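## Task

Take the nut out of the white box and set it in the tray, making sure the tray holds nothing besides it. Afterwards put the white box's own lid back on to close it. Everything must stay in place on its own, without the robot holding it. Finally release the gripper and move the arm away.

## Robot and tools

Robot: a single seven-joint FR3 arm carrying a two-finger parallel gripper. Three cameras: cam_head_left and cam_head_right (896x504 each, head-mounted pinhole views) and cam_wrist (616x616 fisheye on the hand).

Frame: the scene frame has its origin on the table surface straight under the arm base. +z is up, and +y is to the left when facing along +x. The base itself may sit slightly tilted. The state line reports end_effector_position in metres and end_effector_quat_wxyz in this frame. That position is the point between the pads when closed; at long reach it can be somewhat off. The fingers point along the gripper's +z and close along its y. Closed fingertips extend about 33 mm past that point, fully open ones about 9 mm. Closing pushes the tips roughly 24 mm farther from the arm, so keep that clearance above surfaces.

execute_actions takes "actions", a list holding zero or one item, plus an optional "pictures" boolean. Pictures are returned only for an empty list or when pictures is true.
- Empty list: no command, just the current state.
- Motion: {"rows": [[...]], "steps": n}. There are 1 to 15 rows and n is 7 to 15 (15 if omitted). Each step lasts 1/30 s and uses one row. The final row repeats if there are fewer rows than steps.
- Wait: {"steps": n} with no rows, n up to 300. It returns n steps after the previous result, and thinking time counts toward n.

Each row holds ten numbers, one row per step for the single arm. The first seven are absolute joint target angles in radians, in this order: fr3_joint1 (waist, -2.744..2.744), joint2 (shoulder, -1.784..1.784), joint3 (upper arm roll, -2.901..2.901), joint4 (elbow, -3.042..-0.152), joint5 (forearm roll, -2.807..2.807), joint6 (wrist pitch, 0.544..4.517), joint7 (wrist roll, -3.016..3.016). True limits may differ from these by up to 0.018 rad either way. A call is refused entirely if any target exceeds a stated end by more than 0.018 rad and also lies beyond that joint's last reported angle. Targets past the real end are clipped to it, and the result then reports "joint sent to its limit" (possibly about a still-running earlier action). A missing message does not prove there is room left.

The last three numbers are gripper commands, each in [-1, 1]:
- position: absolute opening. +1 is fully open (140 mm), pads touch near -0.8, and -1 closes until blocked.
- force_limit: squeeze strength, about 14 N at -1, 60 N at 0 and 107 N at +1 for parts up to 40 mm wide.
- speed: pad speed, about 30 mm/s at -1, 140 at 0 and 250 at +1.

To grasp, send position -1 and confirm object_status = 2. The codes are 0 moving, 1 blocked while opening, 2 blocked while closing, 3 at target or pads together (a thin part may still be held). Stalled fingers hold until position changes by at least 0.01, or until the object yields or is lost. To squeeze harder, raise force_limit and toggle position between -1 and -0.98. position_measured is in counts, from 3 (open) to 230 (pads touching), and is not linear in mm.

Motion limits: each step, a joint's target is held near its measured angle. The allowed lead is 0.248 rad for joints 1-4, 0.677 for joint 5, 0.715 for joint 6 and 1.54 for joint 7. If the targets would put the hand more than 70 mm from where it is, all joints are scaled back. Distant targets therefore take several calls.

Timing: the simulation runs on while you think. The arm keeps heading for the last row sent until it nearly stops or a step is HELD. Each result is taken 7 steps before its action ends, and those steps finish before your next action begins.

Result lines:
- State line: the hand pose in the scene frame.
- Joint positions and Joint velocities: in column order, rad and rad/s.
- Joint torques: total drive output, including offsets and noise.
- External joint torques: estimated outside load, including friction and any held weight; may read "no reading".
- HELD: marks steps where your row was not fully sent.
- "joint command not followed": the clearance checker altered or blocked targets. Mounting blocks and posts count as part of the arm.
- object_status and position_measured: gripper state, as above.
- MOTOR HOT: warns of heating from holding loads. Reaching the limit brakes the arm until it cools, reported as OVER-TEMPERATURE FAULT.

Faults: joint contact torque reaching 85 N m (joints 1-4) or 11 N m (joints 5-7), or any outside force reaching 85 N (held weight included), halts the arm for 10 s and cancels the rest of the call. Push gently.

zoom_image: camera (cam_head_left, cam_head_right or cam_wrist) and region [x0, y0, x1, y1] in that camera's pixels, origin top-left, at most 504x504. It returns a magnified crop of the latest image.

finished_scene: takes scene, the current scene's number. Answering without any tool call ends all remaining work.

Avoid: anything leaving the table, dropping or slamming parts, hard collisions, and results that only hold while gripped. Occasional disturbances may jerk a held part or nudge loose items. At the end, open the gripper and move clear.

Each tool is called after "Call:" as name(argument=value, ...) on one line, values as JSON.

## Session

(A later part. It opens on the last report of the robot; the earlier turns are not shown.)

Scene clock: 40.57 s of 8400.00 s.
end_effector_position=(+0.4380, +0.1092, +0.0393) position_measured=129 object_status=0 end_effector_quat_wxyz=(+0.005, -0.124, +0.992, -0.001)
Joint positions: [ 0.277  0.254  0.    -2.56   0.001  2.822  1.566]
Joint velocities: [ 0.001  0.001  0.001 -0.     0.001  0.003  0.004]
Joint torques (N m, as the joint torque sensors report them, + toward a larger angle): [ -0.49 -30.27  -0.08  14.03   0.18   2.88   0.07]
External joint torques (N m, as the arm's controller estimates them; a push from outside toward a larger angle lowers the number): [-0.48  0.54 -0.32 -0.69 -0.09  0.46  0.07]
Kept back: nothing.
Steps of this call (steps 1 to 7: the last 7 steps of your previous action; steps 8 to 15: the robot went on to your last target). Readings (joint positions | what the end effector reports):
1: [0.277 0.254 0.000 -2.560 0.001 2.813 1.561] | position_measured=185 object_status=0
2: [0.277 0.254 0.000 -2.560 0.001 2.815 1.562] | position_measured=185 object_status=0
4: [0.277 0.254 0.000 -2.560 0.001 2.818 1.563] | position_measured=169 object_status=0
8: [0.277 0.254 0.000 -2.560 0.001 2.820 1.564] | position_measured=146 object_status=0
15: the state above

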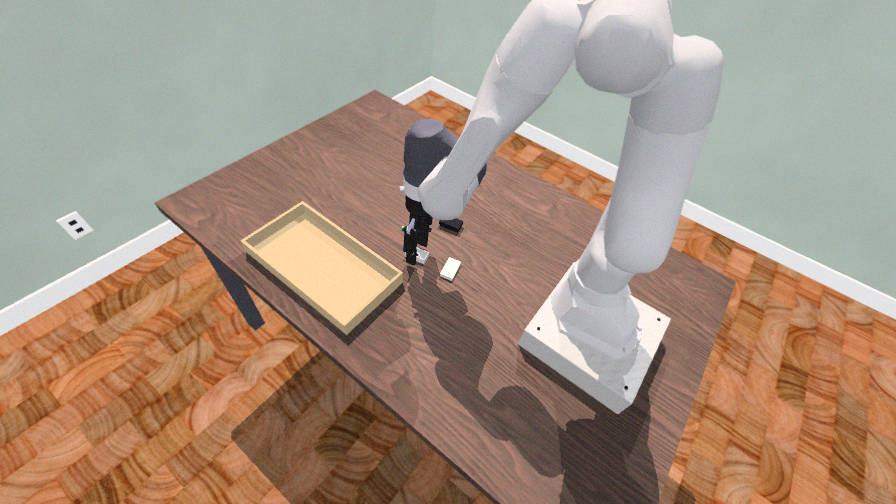

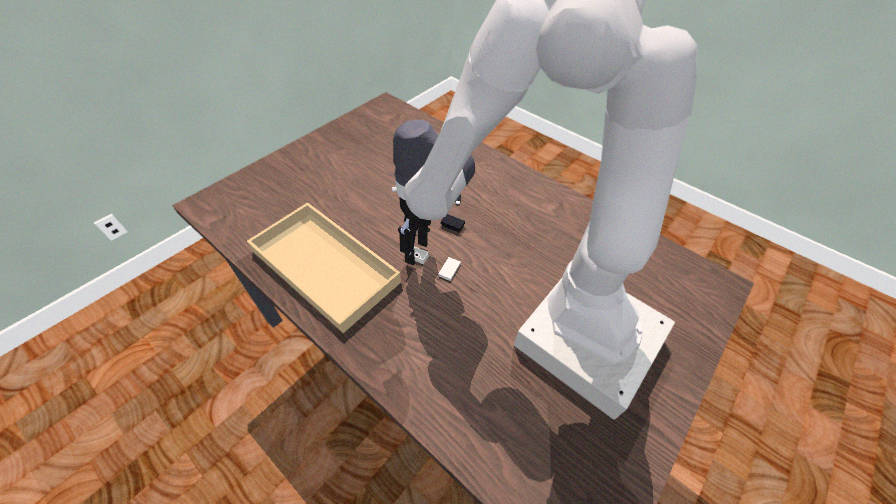

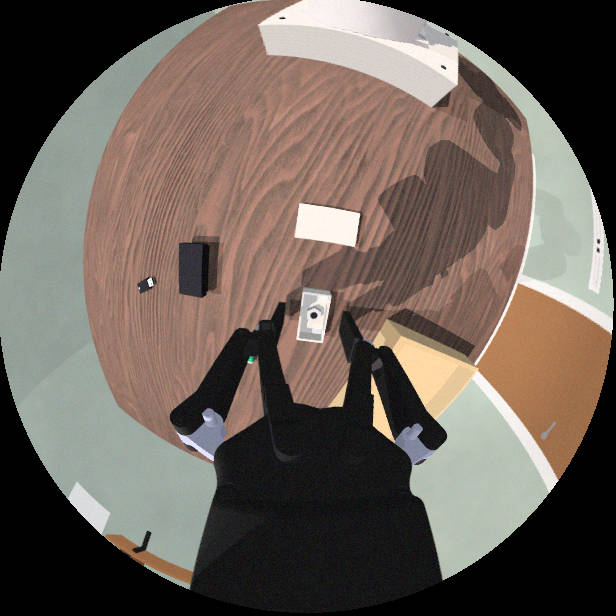

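Call:
execute_actions(actions=[{"rows":[[0.275,0.15,0,-2.57,0,2.72,1.57,0,-0.6,0],[0.275,0.05,0,-2.58,0,2.63,1.57,0,-0.6,0],[0.275,-0.05,0,-2.58,0,2.53,1.57,0,-0.6,0],[0.275,-0.05,0,-2.58,0,2.53,1.55,0,-0.6,0],[0.275,0.1,0,-2.35,0,2.33,1.55,0,-0.6,0],[0.275,0.25,0,-2.15,0,2.15,1.55,0,-0.6,0],[0.275,0.4,0,-1.95,0,2.0,1.55,0,-0.6,0],[0.275,0.4,0,-1.95,0,2.0,1.55,0,-0.6,0]],"steps":15}])

Call:
execute_actions(actions=[{"steps":30}])

Call:
execute_actions(actions=[{"rows":[[0.275,0.55,0,-1.72,0,1.75,1.55,0,-0.6,0],[0.275,0.7,0,-1.5,0,1.6,1.55,0,-0.6,0],[0.275,0.868,0,-1.317,0,1.485,1.55,0,-0.6,0]],"steps":15}])

Call:
execute_actions(actions=[{"steps":30}], pictures=true)

Scene clock: 41.97 s of 8400.00 s.
end_effector_position=(+0.4840, +0.1212, +0.1228) position_measured=129 object_status=3 end_effector_quat_wxyz=(-0.027, -0.126, +0.992, -0.005)
Joint positions: [ 0.277  0.17   0.001 -2.338  0.     2.453  1.562]
Joint velocities: [-0.     1.389 -0.     1.562 -0.    -1.596 -0.016]
Joint torques (N m, as the joint torque sensors report them, + toward a larger angle): [ -0.37 -27.52  -0.18   8.62   0.58   0.11  -0.26]
External joint torques (N m, as the arm's controller estimates them; a push from outside toward a larger angle lowers the number): [-0.1   1.47 -0.05  0.14  0.1  -0.7  -0.27]
Steps of this call (steps 1 to 15: the robot went on to your last target; steps 16 to 34: nothing new was sent; steps 35 to 42: the first 8 steps of this action). Readings (joint positions | what the end effector reports):
35: [0.277 0.240 0.000 -2.565 0.001 2.807 1.567] | position_measured=129 object_status=3
36: [0.277 0.201 0.000 -2.576 0.001 2.775 1.567] | position_measured=129 object_status=3
38: [0.277 0.087 0.000 -2.582 0.001 2.703 1.566] | position_measured=129 object_status=3
42: the state above

Scene clock: 42.97 s of 8400.00 s.
end_effector_position=(+0.4890, +0.1223, +0.1273) position_measured=129 object_status=3 end_effector_quat_wxyz=(-0.171, -0.128, +0.977, -0.021)
Joint positions: [ 0.277  0.399  0.001 -1.952  0.     2.004  1.554]
Joint velocities: [ 0.001 -0.001  0.    -0.001 -0.001 -0.007 -0.001]
Joint torques (N m, as the joint torque sensors report them, + toward a larger angle): [ -0.84 -40.47  -1.14  21.15   0.58   1.27  -0.31]
External joint torques (N m, as the arm's controller estimates them; a push from outside toward a larger angle lowers the number): [-0.89  0.66 -1.56  0.52  0.   -0.18 -0.32]
Kept back: nothing.
Steps of this call (steps 1 to 7: the last 7 steps of your previous action; steps 8 to 30: the robot went on to your last target). Readings (joint positions | what the end effector reports):
1: [0.277 0.225 0.001 -2.275 0.000 2.387 1.562] | position_measured=129 object_status=3
2: [0.277 0.284 0.001 -2.202 0.000 2.319 1.561] | position_measured=129 object_status=3
4: [0.277 0.366 0.001 -2.073 0.000 2.214 1.559] | position_measured=129 object_status=3
8: [0.277 0.392 0.001 -1.972 0.000 2.100 1.557] | position_measured=129 object_status=3
30: the state above

Scene clock: 43.23 s of 8400.00 s.
end_effector_position=(+0.5081, +0.1269, +0.0723) position_measured=129 object_status=3 end_effector_quat_wxyz=(-0.308, -0.124, +0.943, -0.036)
Joint positions: [ 0.277  0.839  0.001 -1.413 -0.     1.62   1.553]
Joint velocities: [-0.     0.756  0.     1.02   0.    -0.799 -0.001]
Joint torques (N m, as the joint torque sensors report them, + toward a larger angle): [ -0.28 -70.76   0.16  27.63   0.77   0.1   -0.19]
External joint torques (N m, as the arm's controller estimates them; a push from outside toward a larger angle lowers the number): [-0.53  2.96 -1.    0.16 -0.03 -0.4  -0.22]
Steps of this call (steps 1 to 8: the first 8 steps of this action). Readings (joint positions | what the end effector reports):
1: [0.277 0.428 0.001 -1.901 -0.000 1.959 1.554] | position_measured=129 object_status=3
2: [0.277 0.483 0.001 -1.818 -0.000 1.903 1.554] | position_measured=129 object_status=3
4: [0.277 0.615 0.001 -1.664 -0.000 1.780 1.554] | position_measured=129 object_status=3
8: the state above

Scene clock: 44.23 s of 8400.00 s.
end_effector_position=(+0.5029, +0.1256, +0.0961) position_measured=129 object_status=3 end_effector_quat_wxyz=(-0.339, -0.122, +0.932, -0.040)
Joint positions: [ 0.277  0.866  0.001 -1.319 -0.     1.488  1.553]
Joint velocities: [-0.    -0.     0.001 -0.    -0.002 -0.002  0.   ]
Joint torques (N m, as the joint torque sensors report them, + toward a larger angle): [ -0.19 -50.71  -0.57  21.38   0.8   -0.04  -0.25]
External joint torques (N m, as the arm's controller estimates them; a push from outside toward a larger angle lowers the number): [-0.04  1.54 -1.22  0.43  0.14 -0.33 -0.27]
Kept back: nothing.
Steps of this call (steps 1 to 7: the last 7 steps of your previous action; steps 8 to 30: the robot went on to your last target). Readings (joint positions | what the end effector reports):
1: [0.277 0.857 0.001 -1.385 -0.000 1.596 1.553] | position_measured=129 object_status=3
2: [0.277 0.866 0.001 -1.365 -0.000 1.577 1.553] | position_measured=129 object_status=3
4: [0.277 0.870 0.001 -1.341 -0.000 1.547 1.553] | position_measured=129 object_status=3
8: [0.277 0.866 0.001 -1.321 -0.000 1.515 1.553] | position_measured=129 object_status=3
30: the state above
The arm was judged still, so your last target was given up. Only a new action makes it travel on or press farther. Fingers that are still opening or closing keep moving.

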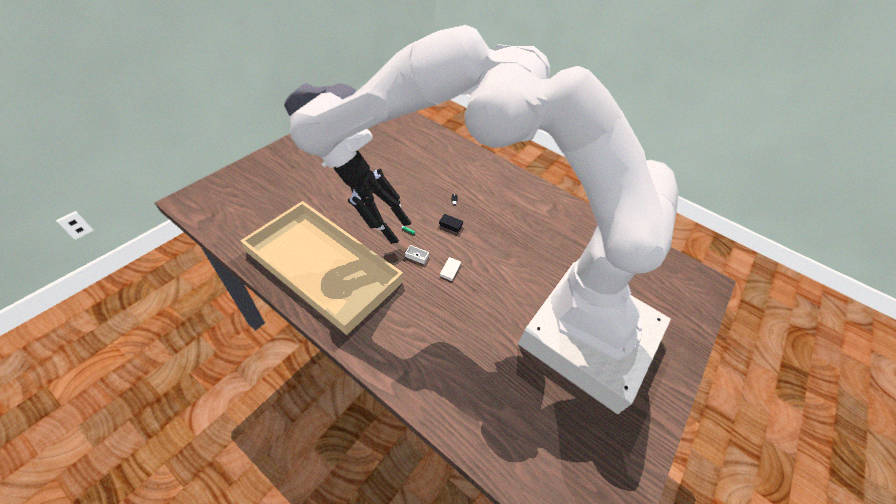

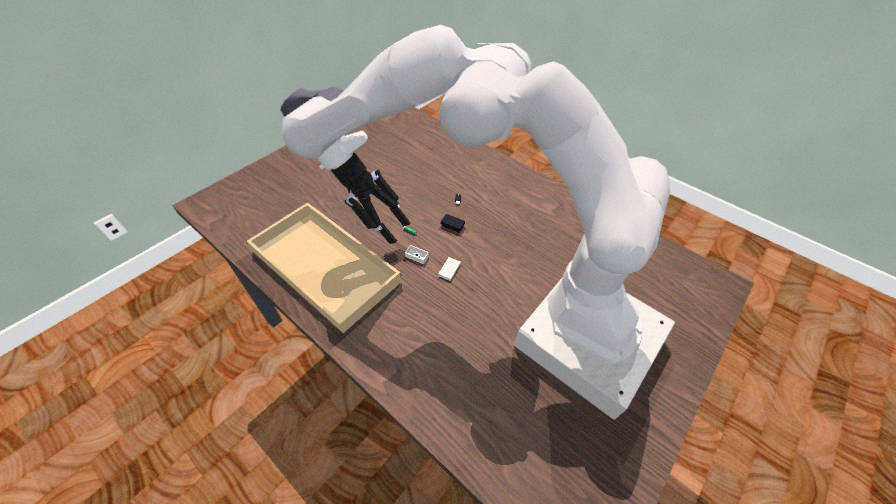

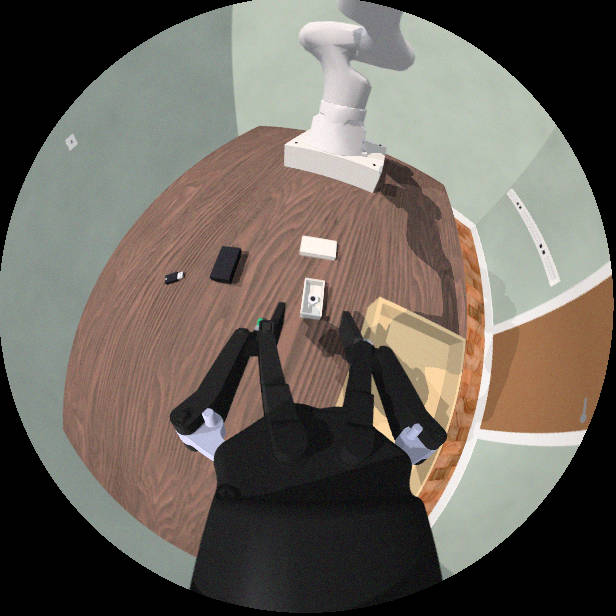

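Call:
execute_actions(actions=[{"rows":[[0.275,0.855,0,-1.38,0,1.53,1.55,0,-0.6,0],[0.275,0.855,0,-1.38,0,1.53,1.55,0,-0.6,0],[0.275,0.84,0,-1.45,0,1.59,1.55,0,-0.6,0],[0.275,0.84,0,-1.45,0,1.59,1.55,0,-0.6,0],[0.275,0.825,0,-1.53,0,1.655,1.55,0,-0.6,0],[0.275,0.825,0,-1.53,0,1.655,1.55,0,-0.6,0],[0.275,0.808,0,-1.608,0,1.716,1.55,0,-0.6,0]],"steps":15}])

Call:
execute_actions(actions=[{"steps":25}], pictures=true)

Call:
zoom_image(camera="cam_head_left", region=[370, 200, 460, 290])

Scene clock: 45.13 s of 8400.00 s.
end_effector_position=(+0.4513, +0.1126, +0.0563) position_measured=129 object_status=3 end_effector_quat_wxyz=(-0.361, -0.121, +0.924, -0.042)
Joint positions: [ 0.277  0.82   0.    -1.539 -0.     1.614  1.553]
Joint velocities: [ 0.001 -0.072 -0.    -0.908  0.     0.568 -0.002]
Joint torques (N m, as the joint torque sensors report them, + toward a larger angle): [  0.29 -52.72  -0.03  21.52   0.62   1.43  -0.21]
External joint torques (N m, as the arm's controller estimates them; a push from outside toward a larger angle lowers the number): [ 0.61 -0.18 -0.45 -2.44  0.    0.51 -0.23]
Steps of this call (steps 1 to 19: nothing new was sent; steps 20 to 27: the first 8 steps of this action). Readings (joint positions | what the end effector reports):
20: [0.277 0.861 0.001 -1.331 -0.000 1.495 1.553] | position_measured=129 object_status=3
21: [0.277 0.857 0.001 -1.346 -0.000 1.500 1.553] | position_measured=129 object_status=3
23: [0.277 0.845 0.001 -1.397 -0.000 1.528 1.553] | position_measured=129 object_status=3
27: the state above

Scene clock: 45.97 s of 8400.00 s.
end_effector_position=(+0.4501, +0.1122, +0.0352) position_measured=129 object_status=3 end_effector_quat_wxyz=(-0.341, -0.122, +0.931, -0.040)
Joint positions: [ 0.277  0.809  0.    -1.606 -0.     1.713  1.553]
Joint velocities: [-0.001  0.     0.    -0.    -0.     0.005 -0.001]
Joint torques (N m, as the joint torque sensors report them, + toward a larger angle): [ -0.22 -49.58  -0.53  15.66   0.69   0.76  -0.26]
External joint torques (N m, as the arm's controller estimates them; a push from outside toward a larger angle lowers the number): [ 0.1  -0.43 -0.99 -3.13  0.16  0.48 -0.28]
Kept back: nothing.
Steps of this call (steps 1 to 7: the last 7 steps of your previous action; steps 8 to 25: the robot went on to your last target). Readings (joint positions | what the end effector reports):
1: [0.277 0.819 0.000 -1.564 -0.000 1.631 1.553] | position_measured=129 object_status=3
2: [0.277 0.819 0.000 -1.581 -0.000 1.645 1.553] | position_measured=129 object_status=3
4: [0.277 0.819 0.000 -1.598 -0.000 1.666 1.553] | position_measured=129 object_status=3
8: [0.277 0.813 0.000 -1.605 -0.000 1.692 1.553] | position_measured=129 object_status=3
25: the state above

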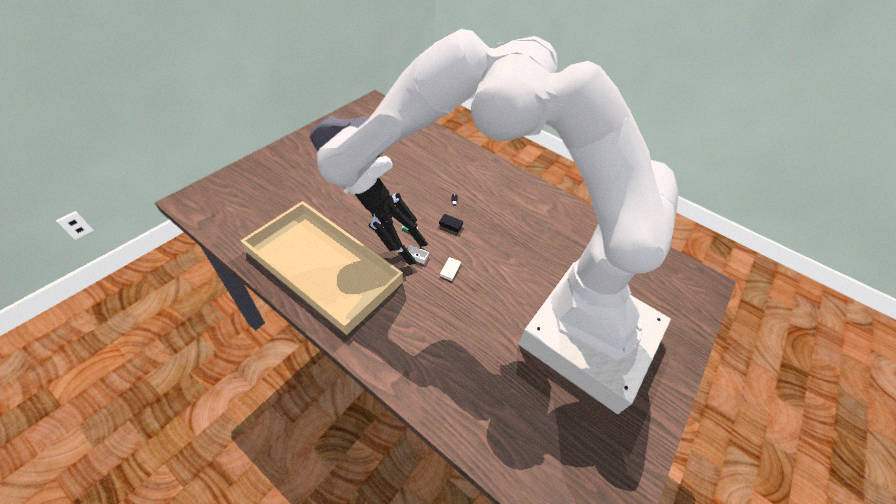

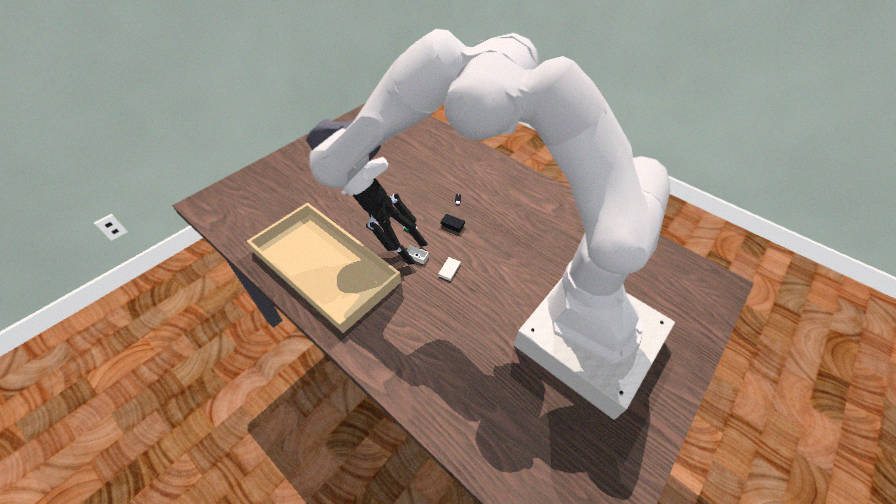

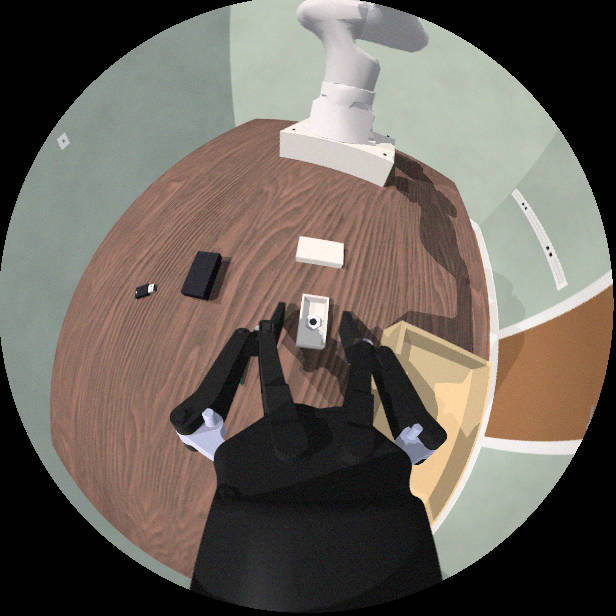

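Region (370, 200, 460, 290) of cam_head_left's 896x504 image, scaled by 5.600, with more detail than that image has.

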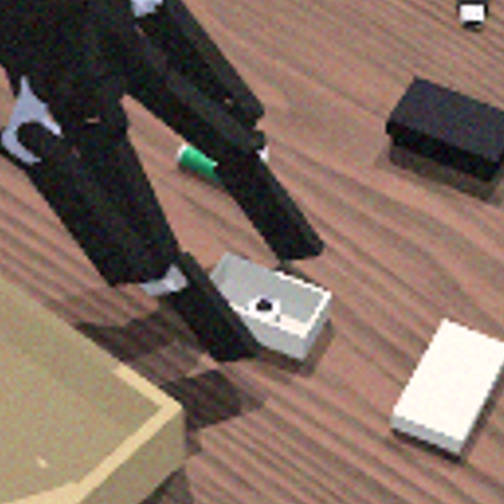

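Call:
execute_actions(actions=[{"rows":[[0.275,0.803,0,-1.612,0,1.715,1.55,0,-0.4,-0.5],[0.275,0.803,0,-1.612,0,1.715,1.55,0,-0.4,-0.5],[0.275,0.803,0,-1.612,0,1.715,1.55,0,-0.4,-0.5],[0.275,0.803,0,-1.612,0,1.715,1.55,-1,-0.4,-0.5]],"steps":15}])

Call:
execute_actions(actions=[{"steps":18}])

Call:
execute_actions(actions=[{"rows":[[0.275,0.77,0,-1.61,0,1.69,1.55,-1,-0.4,-0.5],[0.275,0.73,0,-1.6,0,1.65,1.55,-1,-0.4,-0.5],[0.275,0.69,0,-1.59,0,1.61,1.55,-1,-0.4,-0.5],[0.275,0.64,0,-1.58,0,1.56,1.55,-1,-0.4,-0.5],[0.275,0.6,0,-1.57,0,1.52,1.55,-1,-0.4,-0.5]],"steps":15}])

Call:
execute_actions(actions=[{"steps":20}], pictures=true)

Scene clock: 46.63 s of 8400.00 s.
end_effector_position=(+0.4501, +0.1122, +0.0365) position_measured=146 object_status=0 end_effector_quat_wxyz=(-0.340, -0.122, +0.931, -0.040)
Joint positions: [ 0.277  0.805  0.    -1.61  -0.     1.714  1.553]
Joint velocities: [-0.002 -0.003 -0.001 -0.003 -0.001 -0.    -0.   ]
Joint torques (N m, as the joint torque sensors report them, + toward a larger angle): [ -0.22 -49.72   0.07  16.28   0.72   0.64  -0.17]
External joint torques (N m, as the arm's controller estimates them; a push from outside toward a larger angle lowers the number): [ 0.16 -0.93 -0.34 -2.39  0.19  0.37 -0.19]
Steps of this call (steps 1 to 12: the robot went on to your last target; steps 13 to 20: the first 8 steps of this action). Readings (joint positions | what the end effector reports):
13: [0.277 0.808 0.000 -1.607 -0.000 1.714 1.553] | position_measured=129 object_status=3
14: [0.277 0.807 0.000 -1.608 -0.000 1.714 1.553] | position_measured=129 object_status=3
16: [0.277 0.806 0.000 -1.609 -0.000 1.714 1.553] | position_measured=129 object_status=0
20: the state above

Scene clock: 47.23 s of 8400.00 s.
end_effector_position=(+0.4501, +0.1122, +0.0367) position_measured=186 object_status=2 end_effector_quat_wxyz=(-0.340, -0.122, +0.931, -0.040)
Joint positions: [ 0.277  0.804  0.    -1.61  -0.     1.714  1.553]
Joint velocities: [-0.001  0.001  0.    -0.001 -0.001  0.    -0.001]
Joint torques (N m, as the joint torque sensors report them, + toward a larger angle): [  0.   -48.89  -0.4   16.49   0.69   0.56  -0.16]
External joint torques (N m, as the arm's controller estimates them; a push from outside toward a larger angle lowers the number): [ 0.19 -0.07 -0.95 -2.19  0.16  0.3  -0.17]
Kept back: nothing.
Steps of this call (steps 1 to 7: the last 7 steps of your previous action; steps 8 to 15: the robot went on to your last target; steps 16 to 18: nothing new was sent). Readings (joint positions | what the end effector reports):
1: [0.277 0.804 0.000 -1.610 -0.000 1.714 1.553] | position_measured=150 object_status=0
2: [0.277 0.804 0.000 -1.610 -0.000 1.714 1.553] | position_measured=155 object_status=0
4: [0.277 0.804 0.000 -1.610 -0.000 1.714 1.553] | position_measured=164 object_status=0
8: [0.277 0.804 0.000 -1.610 -0.000 1.714 1.553] | position_measured=182 object_status=0
18: the state above
The arm was judged still, so your last target was given up. Only a new action makes it travel on or press farther. Fingers that are still opening or closing keep moving.

Scene clock: 47.50 s of 8400.00 s.
end_effector_position=(+0.4833, +0.1208, +0.1394) position_measured=186 object_status=2 end_effector_quat_wxyz=(-0.301, -0.124, +0.945, -0.036)
Joint positions: [ 0.277  0.635  0.    -1.579 -0.     1.597  1.553]
Joint velocities: [ 0.    -0.718 -0.001  0.246 -0.001 -0.424  0.001]
Joint torques (N m, as the joint torque sensors report them, + toward a larger angle): [ -0.36 -32.51  -0.68  12.53   0.81  -0.55  -0.14]
External joint torques (N m, as the arm's controller estimates them; a push from outside toward a larger angle lowers the number): [-0.26 -1.18 -1.1   0.07  0.28 -0.5  -0.15]
Steps of this call (steps 1 to 8: the first 8 steps of this action). Readings (joint positions | what the end effector reports):
1: [0.277 0.801 0.000 -1.612 -0.000 1.711 1.553] | position_measured=186 object_status=2
2: [0.277 0.791 0.000 -1.613 -0.000 1.701 1.553] | position_measured=186 object_status=2
4: [0.277 0.749 0.000 -1.609 -0.000 1.668 1.553] | position_measured=186 object_status=2
8: the state above

Scene clock: 48.17 s of 8400.00 s.
end_effector_position=(+0.4747, +0.1187, +0.1679) position_measured=186 object_status=2 end_effector_quat_wxyz=(-0.314, -0.124, +0.941, -0.037)
Joint positions: [ 0.277  0.6    0.    -1.569 -0.     1.524  1.553]
Joint velocities: [ 0.     0.002  0.001  0.    -0.001 -0.008 -0.001]
Joint torques (N m, as the joint torque sensors report them, + toward a larger angle): [ -0.25 -46.12  -0.18  19.47   0.91   0.17  -0.19]
External joint torques (N m, as the arm's controller estimates them; a push from outside toward a larger angle lowers the number): [-0.17  0.77 -0.67 -1.69  0.23 -0.29 -0.2 ]
Kept back: nothing.
Steps of this call (steps 1 to 7: the last 7 steps of your previous action; steps 8 to 20: the robot went on to your last target). Readings (joint positions | what the end effector reports):
1: [0.277 0.615 0.000 -1.572 -0.000 1.585 1.553] | position_measured=186 object_status=2
2: [0.277 0.601 0.000 -1.567 -0.000 1.575 1.553] | position_measured=186 object_status=2
4: [0.277 0.590 0.000 -1.564 -0.000 1.559 1.553] | position_measured=186 object_status=2
8: [0.277 0.595 0.000 -1.566 -0.000 1.539 1.553] | position_measured=186 object_status=2
20: the state above

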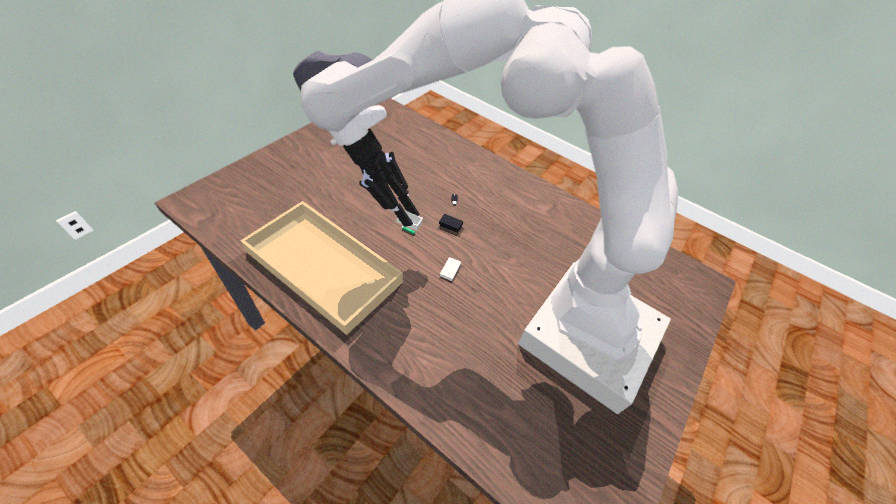

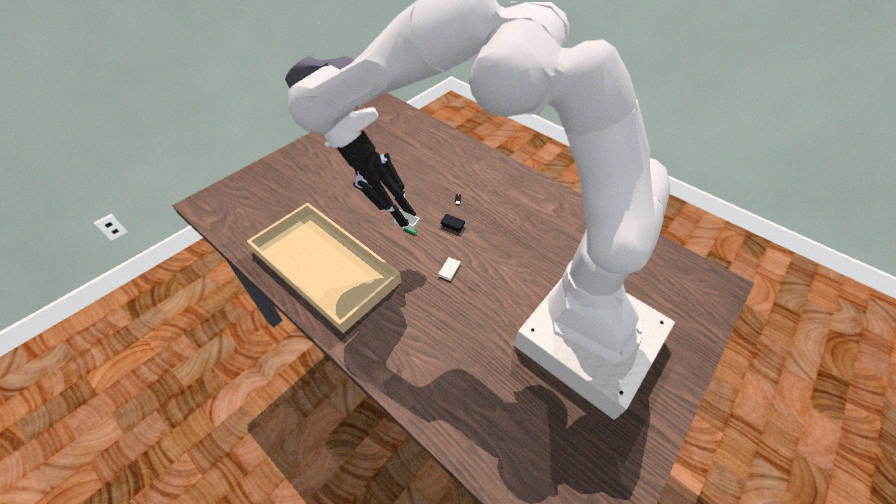

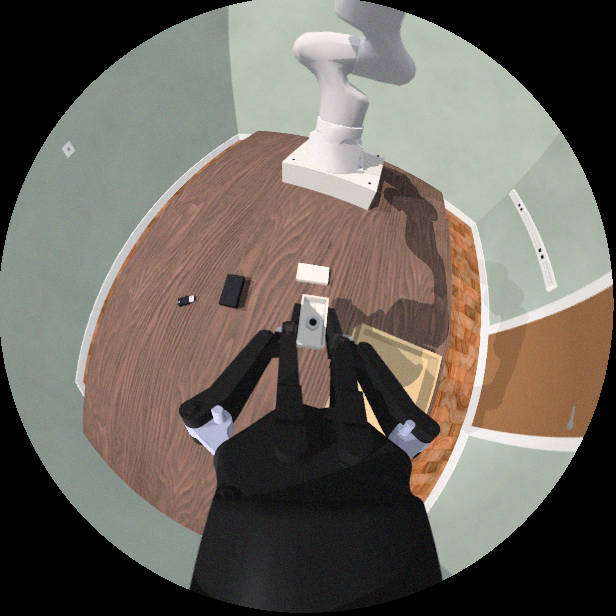

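Call:
execute_actions(actions=[{"rows":[[0.275,0.55,0,-1.62,0,1.62,1.55,-1,-0.4,-0.5],[0.3,0.5,0,-1.7,0,1.76,1.55,-1,-0.4,-0.5],[0.33,0.45,0,-1.78,0,1.92,1.55,-1,-0.4,-0.5],[0.36,0.4,0,-1.86,0,2.08,1.55,-1,-0.4,-0.5],[0.39,0.35,0,-1.94,0,2.23,1.55,-1,-0.4,-0.5],[0.42,0.3,0,-2.02,0,2.38,1.55,-1,-0.4,-0.5],[0.45,0.25,0,-2.1,0,2.53,1.55,-1,-0.4,-0.5],[0.48,0.208,0,-2.176,0,2.68,1.55,-1,-0.4,-0.5]],"steps":15}])

Call:
execute_actions(actions=[{"steps":30}], pictures=true)

Scene clock: 49.17 s of 8400.00 s.
end_effector_position=(+0.4932, +0.1627, +0.1603) position_measured=186 object_status=2 end_effector_quat_wxyz=(-0.176, -0.165, +0.970, -0.030)
Joint positions: [ 0.357  0.401 -0.005 -1.852 -0.     1.893  1.553]
Joint velocities: [ 0.457 -0.71   0.025 -0.837 -0.     1.318 -0.001]
Joint torques (N m, as the joint torque sensors report them, + toward a larger angle): [  0.29 -42.27  -0.19  22.87   0.73   2.54  -0.09]
External joint torques (N m, as the arm's controller estimates them; a push from outside toward a larger angle lowers the number): [ 2.01 -0.54  0.35 -2.04  0.09  0.68 -0.1 ]
Steps of this call (steps 1 to 15: the robot went on to your last target; steps 16 to 22: nothing new was sent; steps 23 to 30: the first 8 steps of this action). Readings (joint positions | what the end effector reports):
23: [0.277 0.592 0.000 -1.582 -0.000 1.537 1.553] | position_measured=186 object_status=2
24: [0.279 0.570 -0.001 -1.616 -0.000 1.572 1.553] | position_measured=186 object_status=2
26: [0.298 0.506 -0.007 -1.711 -0.000 1.685 1.553] | position_measured=186 object_status=2
30: the state above

Scene clock: 50.17 s of 8400.00 s.
end_effector_position=(+0.5821, +0.2792, +0.1985) position_measured=186 object_status=2 end_effector_quat_wxyz=(+0.141, -0.228, +0.963, +0.029)
Joint positions: [ 0.478  0.209  0.001 -2.174 -0.     2.673  1.553]
Joint velocities: [-0.     0.     0.001 -0.002  0.001  0.027  0.   ]
Joint torques (N m, as the joint torque sensors report them, + toward a larger angle): [  1.81 -36.99  -0.8   19.14   0.74   3.56  -0.19]
External joint torques (N m, as the arm's controller estimates them; a push from outside toward a larger angle lowers the number): [ 1.83 -0.5  -0.99 -2.61  0.18  0.56 -0.18]
Kept back: nothing.
Steps of this call (steps 1 to 7: the last 7 steps of your previous action; steps 8 to 30: the robot went on to your last target). Readings (joint positions | what the end effector reports):
1: [0.372 0.377 -0.005 -1.882 -0.000 1.942 1.553] | position_measured=186 object_status=2
2: [0.387 0.353 -0.004 -1.913 -0.000 1.995 1.553] | position_measured=186 object_status=2
4: [0.415 0.306 -0.002 -1.985 -0.000 2.114 1.553] | position_measured=186 object_status=2
8: [0.458 0.244 0.002 -2.105 -0.000 2.340 1.553] | position_measured=186 object_status=2
30: the state above

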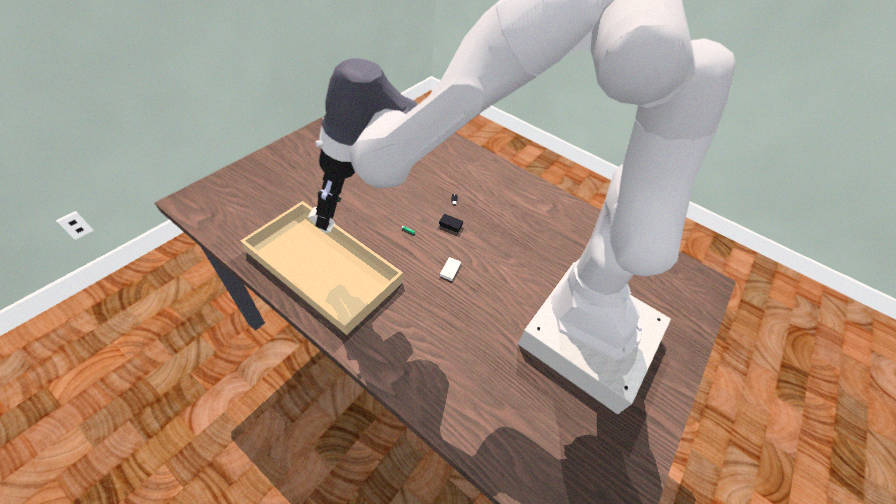

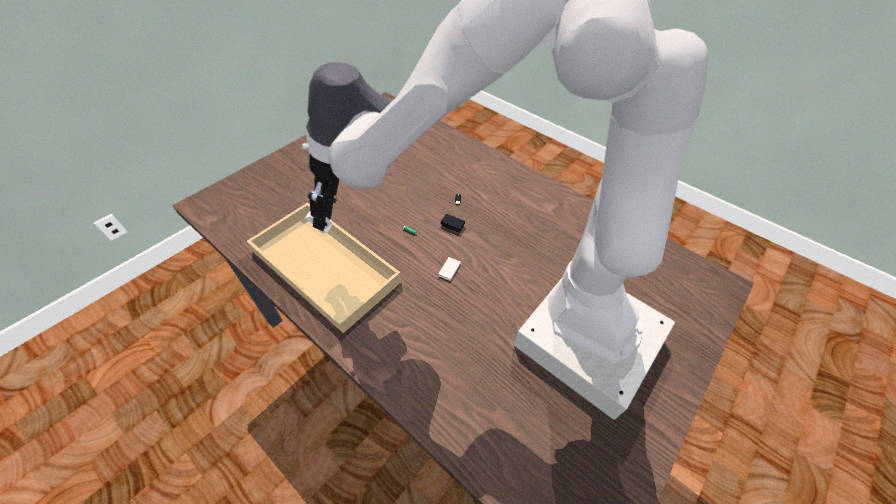

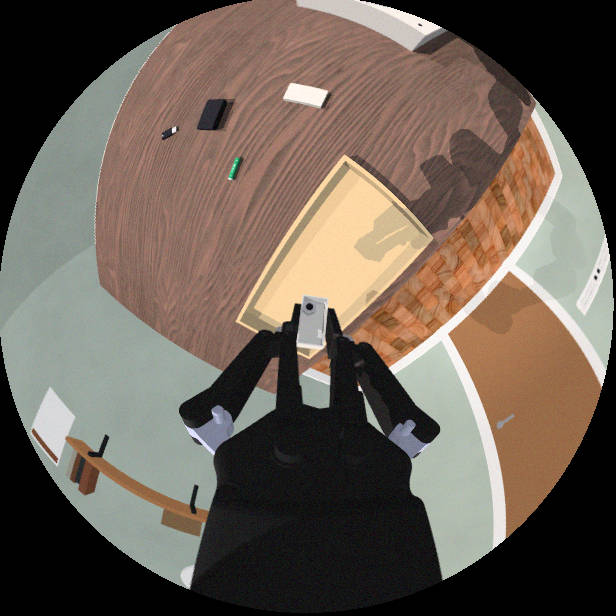

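Call:
execute_actions(actions=[{"rows":[[0.48,0.24,0,-2.25,0,2.85,1.55,-1,-0.4,-0.5],[0.48,0.24,0,-2.25,0,2.85,1.55,-1,-0.4,-0.5],[0.48,0.3,0,-2.33,0,3.05,1.55,-1,-0.4,-0.5],[0.48,0.3,0,-2.33,0,3.05,1.55,-1,-0.4,-0.5],[0.48,0.38,0,-2.41,0,3.3,1.55,-1,-0.4,-0.5],[0.48,0.38,0,-2.41,0,3.3,1.55,-1,-0.4,-0.5],[0.48,0.46,0,-2.47,0,3.53,1.55,-1,-0.4,-0.5]],"steps":15}])

Call:
execute_actions(actions=[{"steps":20}])

Call:
execute_actions(actions=[{"rows":[[0.48,0.53,0,-2.5,0,3.75,1.55,-1,-0.4,-0.5],[0.48,0.53,0,-2.5,0,3.75,1.55,-1,-0.4,-0.5],[0.48,0.6,0,-2.52,0,3.97,1.55,-1,-0.4,-0.5],[0.48,0.6,0,-2.52,0,3.97,1.55,-1,-0.4,-0.5],[0.48,0.67,0,-2.535,0,4.18,1.55,-1,-0.4,-0.5],[0.48,0.67,0,-2.535,0,4.18,1.55,-1,-0.4,-0.5],[0.48,0.743,0,-2.546,0,4.389,1.55,-1,-0.4,-0.5]],"steps":15}])

Call:
execute_actions(actions=[{"steps":40}], pictures=true)

Scene clock: 51.60 s of 8400.00 s.
end_effector_position=(+0.5394, +0.2582, +0.0685) position_measured=186 object_status=2 end_effector_quat_wxyz=(+0.174, -0.227, +0.958, +0.036)
Joint positions: [ 0.478  0.39   0.001 -2.405 -0.     3.152  1.553]
Joint velocities: [ 0.001  1.2   -0.001 -0.965 -0.001  2.187 -0.   ]
Joint torques (N m, as the joint torque sensors report them, + toward a larger angle): [  1.8  -52.88  -0.64  22.6    0.43   5.96  -0.25]
External joint torques (N m, as the arm's controller estimates them; a push from outside toward a larger angle lowers the number): [ 2.04  2.37 -0.83 -3.75  0.12  1.09 -0.23]
Steps of this call (steps 1 to 15: the robot went on to your last target; steps 16 to 35: nothing new was sent; steps 36 to 43: the first 8 steps of this action). Readings (joint positions | what the end effector reports):
36: [0.478 0.209 0.001 -2.186 -0.000 2.704 1.553] | position_measured=186 object_status=2
37: [0.478 0.214 0.001 -2.204 -0.000 2.731 1.553] | position_measured=186 object_status=2
39: [0.478 0.245 0.001 -2.260 -0.000 2.833 1.553] | position_measured=186 object_status=2
43: the state above

Scene clock: 61.67 s of 8400.00 s.
end_effector_position=(+0.5340, +0.2553, +0.0550) position_measured=186 object_status=2 end_effector_quat_wxyz=(+0.184, -0.226, +0.956, +0.038)
Joint positions: [ 0.478  0.421  0.001 -2.432 -0.     3.23   1.553]
Joint velocities: [-0.001 -0.002 -0.001 -0.    -0.    -0.    -0.001]
Joint torques (N m, as the joint torque sensors report them, + toward a larger angle): [  0.67 -34.98   0.04  13.98   0.35   2.5   -0.13]
External joint torques (N m, as the arm's controller estimates them; a push from outside toward a larger angle lowers the number): [ 0.98  1.09 -0.07 -0.88  0.08 -0.65 -0.12]
TORQUE FAULT: the external load on joint 6 (wrist pitch) reached its load limit, and the arm stopped for 10 seconds. The arm's remaining commands of this call were not run. The arm holds where it stopped, with its grip as last carried out, and accepts commands again: back off and push less far. The arm stops again, at the same cost, whenever a joint's load reaches its limit.
Kept back: nothing.
The stop began at step 2 of this call (marked STOPPED below). From that step on the arm followed nothing that you had sent. 6 steps, steps kept back included, did not run and will not run. Nothing is kept back now, and the robot has no last target.
Steps of this call (step 1: the first step of the 7 kept back from your previous action; steps 2 to 302: the stop). Readings (joint positions | what the end effector reports):
1: [0.478 0.422 0.001 -2.431 -0.000 3.225 1.553] | position_measured=186 object_status=2
2: [0.478 0.425 0.001 -2.437 -0.000 3.247 1.553] | position_measured=186 object_status=2 STOPPED
4: [0.478 0.421 0.001 -2.433 -0.000 3.242 1.553] | position_measured=186 object_status=2
8: [0.478 0.421 0.001 -2.432 -0.000 3.234 1.553] | position_measured=186 object_status=2
302: the state above

Scene clock: 61.70 s of 8400.00 s.
end_effector_position=(+0.5340, +0.2553, +0.0550) position_measured=186 object_status=2 end_effector_quat_wxyz=(+0.184, -0.226, +0.956, +0.038)
Joint positions: [ 0.478  0.421  0.001 -2.432 -0.     3.23   1.553]
Joint velocities: [-0.001 -0.001 -0.001  0.     0.001 -0.     0.001]
Joint torques (N m, as the joint torque sensors report them, + toward a larger angle): [  0.65 -35.71  -0.15  14.37   0.33   2.47  -0.1 ]
External joint torques (N m, as the arm's controller estimates them; a push from outside toward a larger angle lowers the number): [ 0.76  0.22 -0.45 -0.42  0.08 -0.67 -0.09]
Kept back: nothing.
A stop began in an earlier call of the same reply, so what this call sent did not run. Send another action.
Steps of this call (step 1: nothing new was sent). Readings (joint positions | what the end effector reports):
1: the state above

Scene clock: 61.73 s of 8400.00 s.
end_effector_position=(+0.5340, +0.2553, +0.0550) position_measured=186 object_status=2 end_effector_quat_wxyz=(+0.184, -0.226, +0.956, +0.038)
Joint positions: [ 0.478  0.421  0.001 -2.432 -0.     3.23   1.553]
Joint velocities: [-0.     0.001 -0.    -0.    -0.    -0.    -0.   ]
Joint torques (N m, as the joint torque sensors report them, + toward a larger angle): [  0.69 -34.34   0.51  14.38   0.29   2.39  -0.11]
External joint torques (N m, as the arm's controller estimates them; a push from outside toward a larger angle lowers the number): [ 0.74  1.54  0.15 -0.38  0.06 -0.75 -0.1 ]
Kept back: nothing.
A stop began in an earlier call of the same reply, so what this call sent did not run. Send another action.
Steps of this call (step 1: nothing new was sent). Readings (joint positions | what the end effector reports):
1: the state above

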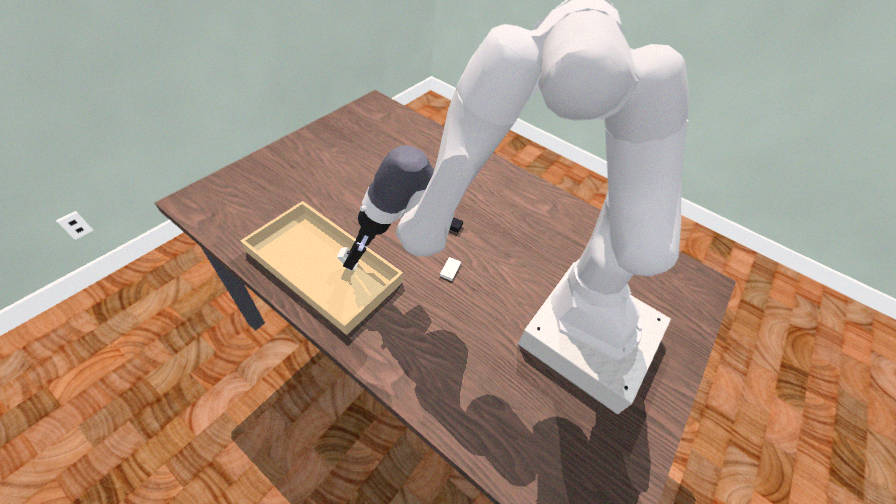

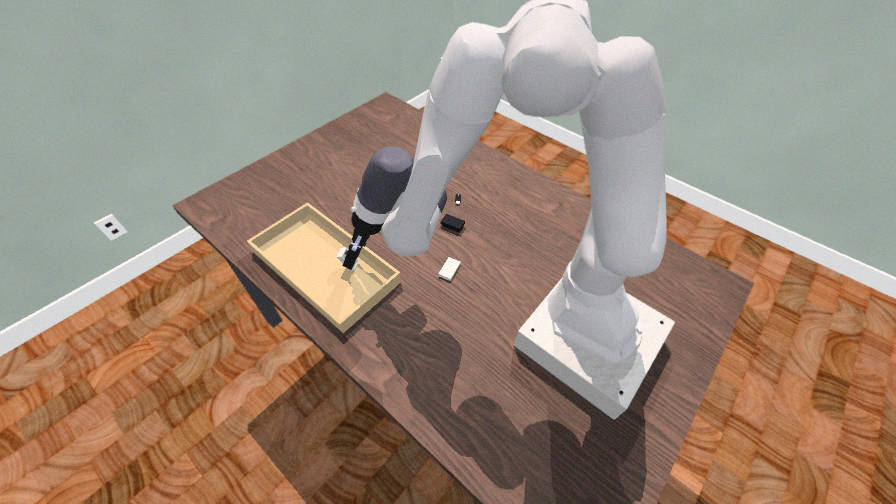

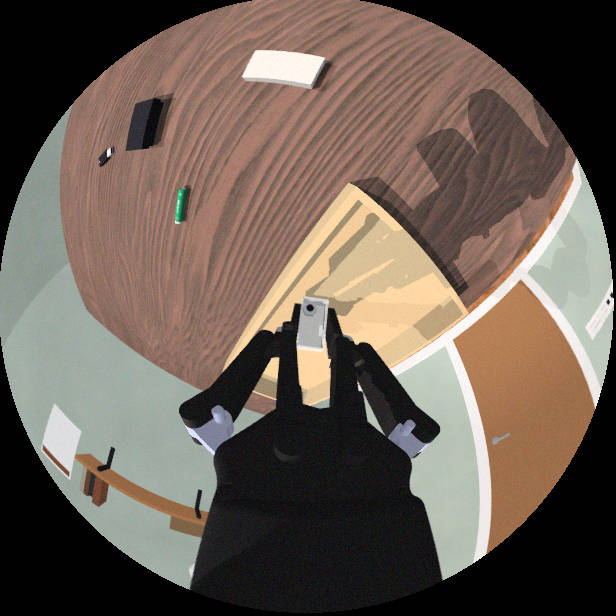

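Call:
execute_actions(actions=[{"rows":[[0.48,0.41,0,-2.44,0,3.4,1.55,-1,-0.4,-0.5],[0.48,0.41,0,-2.45,0,3.5,1.55,-1,-0.4,-0.5],[0.48,0.41,0,-2.47,0,3.6,1.55,-1,-0.4,-0.5],[0.48,0.42,0,-2.49,0,3.7,1.55,-1,-0.4,-0.5]],"steps":15}])

Call:
execute_actions(actions=[{"steps":25}])

Call:
execute_actions(actions=[{"rows":[[0.48,0.44,0,-2.50,0,3.85,1.55,-1,-0.4,-0.5],[0.48,0.44,0,-2.50,0,3.85,1.55,-1,-0.4,-0.5],[0.48,0.47,0,-2.51,0,3.95,1.55,-1,-0.4,-0.5],[0.48,0.47,0,-2.51,0,3.95,1.55,-1,-0.4,-0.5],[0.48,0.5,0,-2.52,0,4.05,1.55,-1,-0.4,-0.5],[0.48,0.5,0,-2.52,0,4.05,1.55,-1,-0.4,-0.5],[0.48,0.54,0,-2.53,0,4.1,1.55,-1,-0.4,-0.5]],"steps":15}])

Call:
execute_actions(actions=[{"steps":25}], pictures=true)

Scene clock: 62.77 s of 8400.00 s.
end_effector_position=(+0.5760, +0.2756, +0.1105) position_measured=186 object_status=2 end_effector_quat_wxyz=(+0.312, -0.218, +0.922, +0.066)
Joint positions: [ 0.478  0.418  0.001 -2.481 -0.     3.549  1.553]
Joint velocities: [ 0.002  0.016 -0.    -0.098 -0.     0.896  0.   ]
Joint torques (N m, as the joint torque sensors report them, + toward a larger angle): [  2.07 -34.74  -0.04  12.31   0.32   3.98  -0.2 ]
External joint torques (N m, as the arm's controller estimates them; a push from outside toward a larger angle lowers the number): [ 2.2   1.16 -0.32 -2.79  0.1   0.72 -0.18]
Steps of this call (steps 1 to 23: nothing new was sent; steps 24 to 31: the first 8 steps of this action). Readings (joint positions | what the end effector reports):
24: [0.478 0.421 0.001 -2.435 -0.000 3.252 1.553] | position_measured=186 object_status=2
25: [0.478 0.419 0.001 -2.439 -0.000 3.288 1.553] | position_measured=186 object_status=2
27: [0.478 0.416 0.001 -2.453 -0.000 3.380 1.553] | position_measured=186 object_status=2
31: the state above

Scene clock: 63.60 s of 8400.00 s.
end_effector_position=(+0.5967, +0.2856, +0.1478) position_measured=186 object_status=2 end_effector_quat_wxyz=(+0.376, -0.213, +0.898, +0.080)
Joint positions: [ 0.478  0.419  0.001 -2.488 -0.     3.696  1.553]
Joint velocities: [-0.001  0.    -0.     0.    -0.001  0.007  0.001]
Joint torques (N m, as the joint torque sensors report them, + toward a larger angle): [  1.05 -33.94  -0.94  12.08   0.32   3.96  -0.28]
External joint torques (N m, as the arm's controller estimates them; a push from outside toward a larger angle lowers the number): [ 1.21  1.31 -1.2  -2.07  0.11  0.51 -0.26]
Kept back: nothing.
Steps of this call (steps 1 to 7: the last 7 steps of your previous action; steps 8 to 25: the robot went on to your last target). Readings (joint positions | what the end effector reports):
1: [0.478 0.419 0.001 -2.484 -0.000 3.576 1.553] | position_measured=186 object_status=2
2: [0.478 0.419 0.001 -2.485 -0.000 3.598 1.553] | position_measured=186 object_status=2
4: [0.478 0.419 0.001 -2.487 -0.000 3.631 1.553] | position_measured=186 object_status=2
8: [0.478 0.419 0.001 -2.488 -0.000 3.668 1.553] | position_measured=186 object_status=2
25: the state above

Scene clock: 63.87 s of 8400.00 s.
end_effector_position=(+0.5956, +0.2852, +0.1536) position_measured=186 object_status=2 end_effector_quat_wxyz=(+0.438, -0.206, +0.870, +0.094)
Joint positions: [ 0.478  0.506  0.001 -2.518 -0.     3.952  1.553]
Joint velocities: [-0.001  0.487  0.001 -0.159 -0.     0.862 -0.001]
Joint torques (N m, as the joint torque sensors report them, + toward a larger angle): [  2.42 -37.32  -1.17  11.23   0.17   4.14  -0.17]
External joint torques (N m, as the arm's controller estimates them; a push from outside toward a larger angle lowers the number): [ 2.61  2.29 -1.48 -2.22  0.06  0.55 -0.15]
Steps of this call (steps 1 to 8: the first 8 steps of this action). Readings (joint positions | what the end effector reports):
1: [0.478 0.422 0.001 -2.490 -0.000 3.717 1.553] | position_measured=186 object_status=2
2: [0.478 0.427 0.001 -2.492 -0.000 3.741 1.553] | position_measured=186 object_status=2
4: [0.478 0.446 0.001 -2.499 -0.000 3.806 1.553] | position_measured=186 object_status=2
8: the state above

Scene clock: 64.70 s of 8400.00 s.
end_effector_position=(+0.5965, +0.2856, +0.1710) position_measured=186 object_status=2 end_effector_quat_wxyz=(+0.480, -0.201, +0.847, +0.103)
Joint positions: [ 0.478  0.539  0.001 -2.53  -0.     4.096  1.553]
Joint velocities: [-0.001  0.001  0.     0.001  0.     0.007  0.   ]
Joint torques (N m, as the joint torque sensors report them, + toward a larger angle): [  1.91 -34.25  -0.19   9.21   0.22   3.79  -0.25]
External joint torques (N m, as the arm's controller estimates them; a push from outside toward a larger angle lowers the number): [ 2.08  0.85 -0.55 -1.54  0.14  0.45 -0.23]
Kept back: nothing.
Steps of this call (steps 1 to 7: the last 7 steps of your previous action; steps 8 to 25: the robot went on to your last target). Readings (joint positions | what the end effector reports):
1: [0.478 0.520 0.001 -2.522 -0.000 3.978 1.553] | position_measured=186 object_status=2
2: [0.478 0.529 0.001 -2.526 -0.000 3.998 1.553] | position_measured=186 object_status=2
4: [0.478 0.538 0.001 -2.529 -0.000 4.030 1.553] | position_measured=186 object_status=2
8: [0.478 0.539 0.001 -2.530 -0.000 4.067 1.553] | position_measured=186 object_status=2
25: the state above

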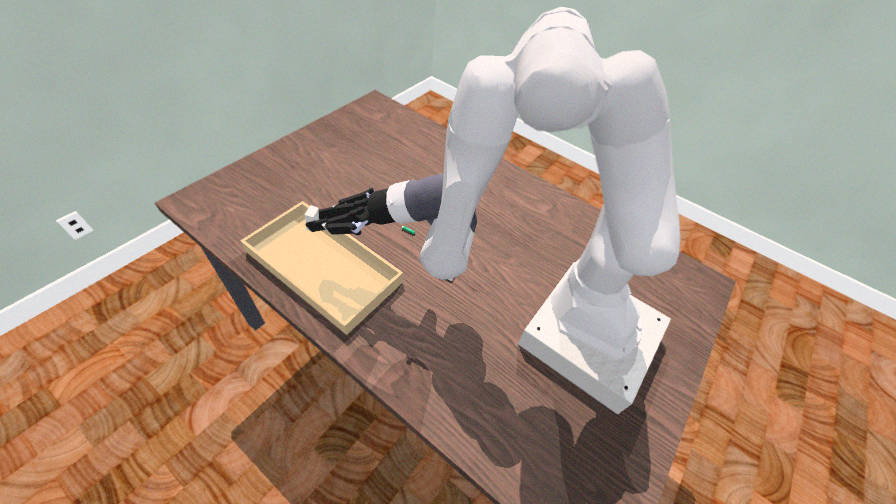

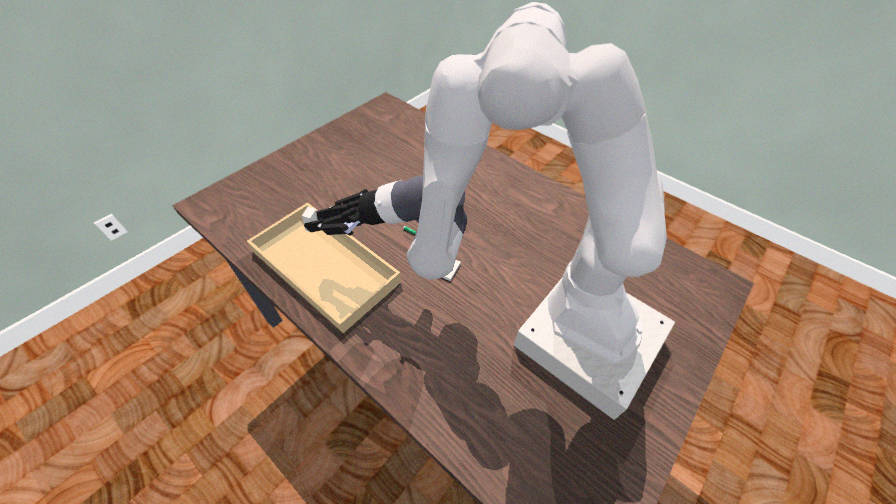

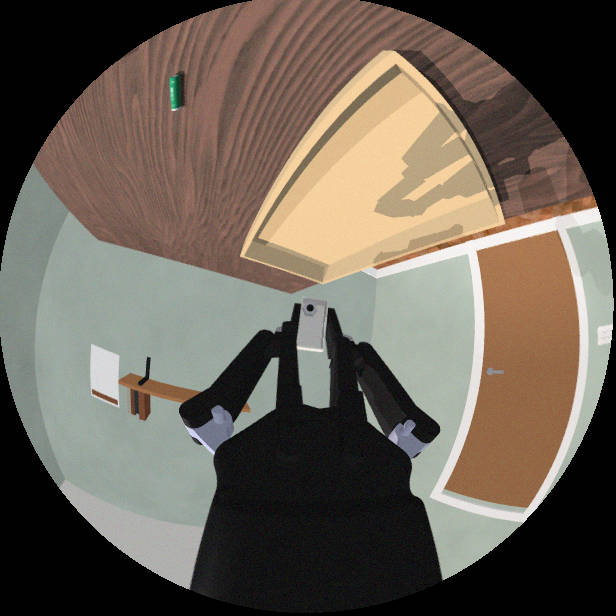

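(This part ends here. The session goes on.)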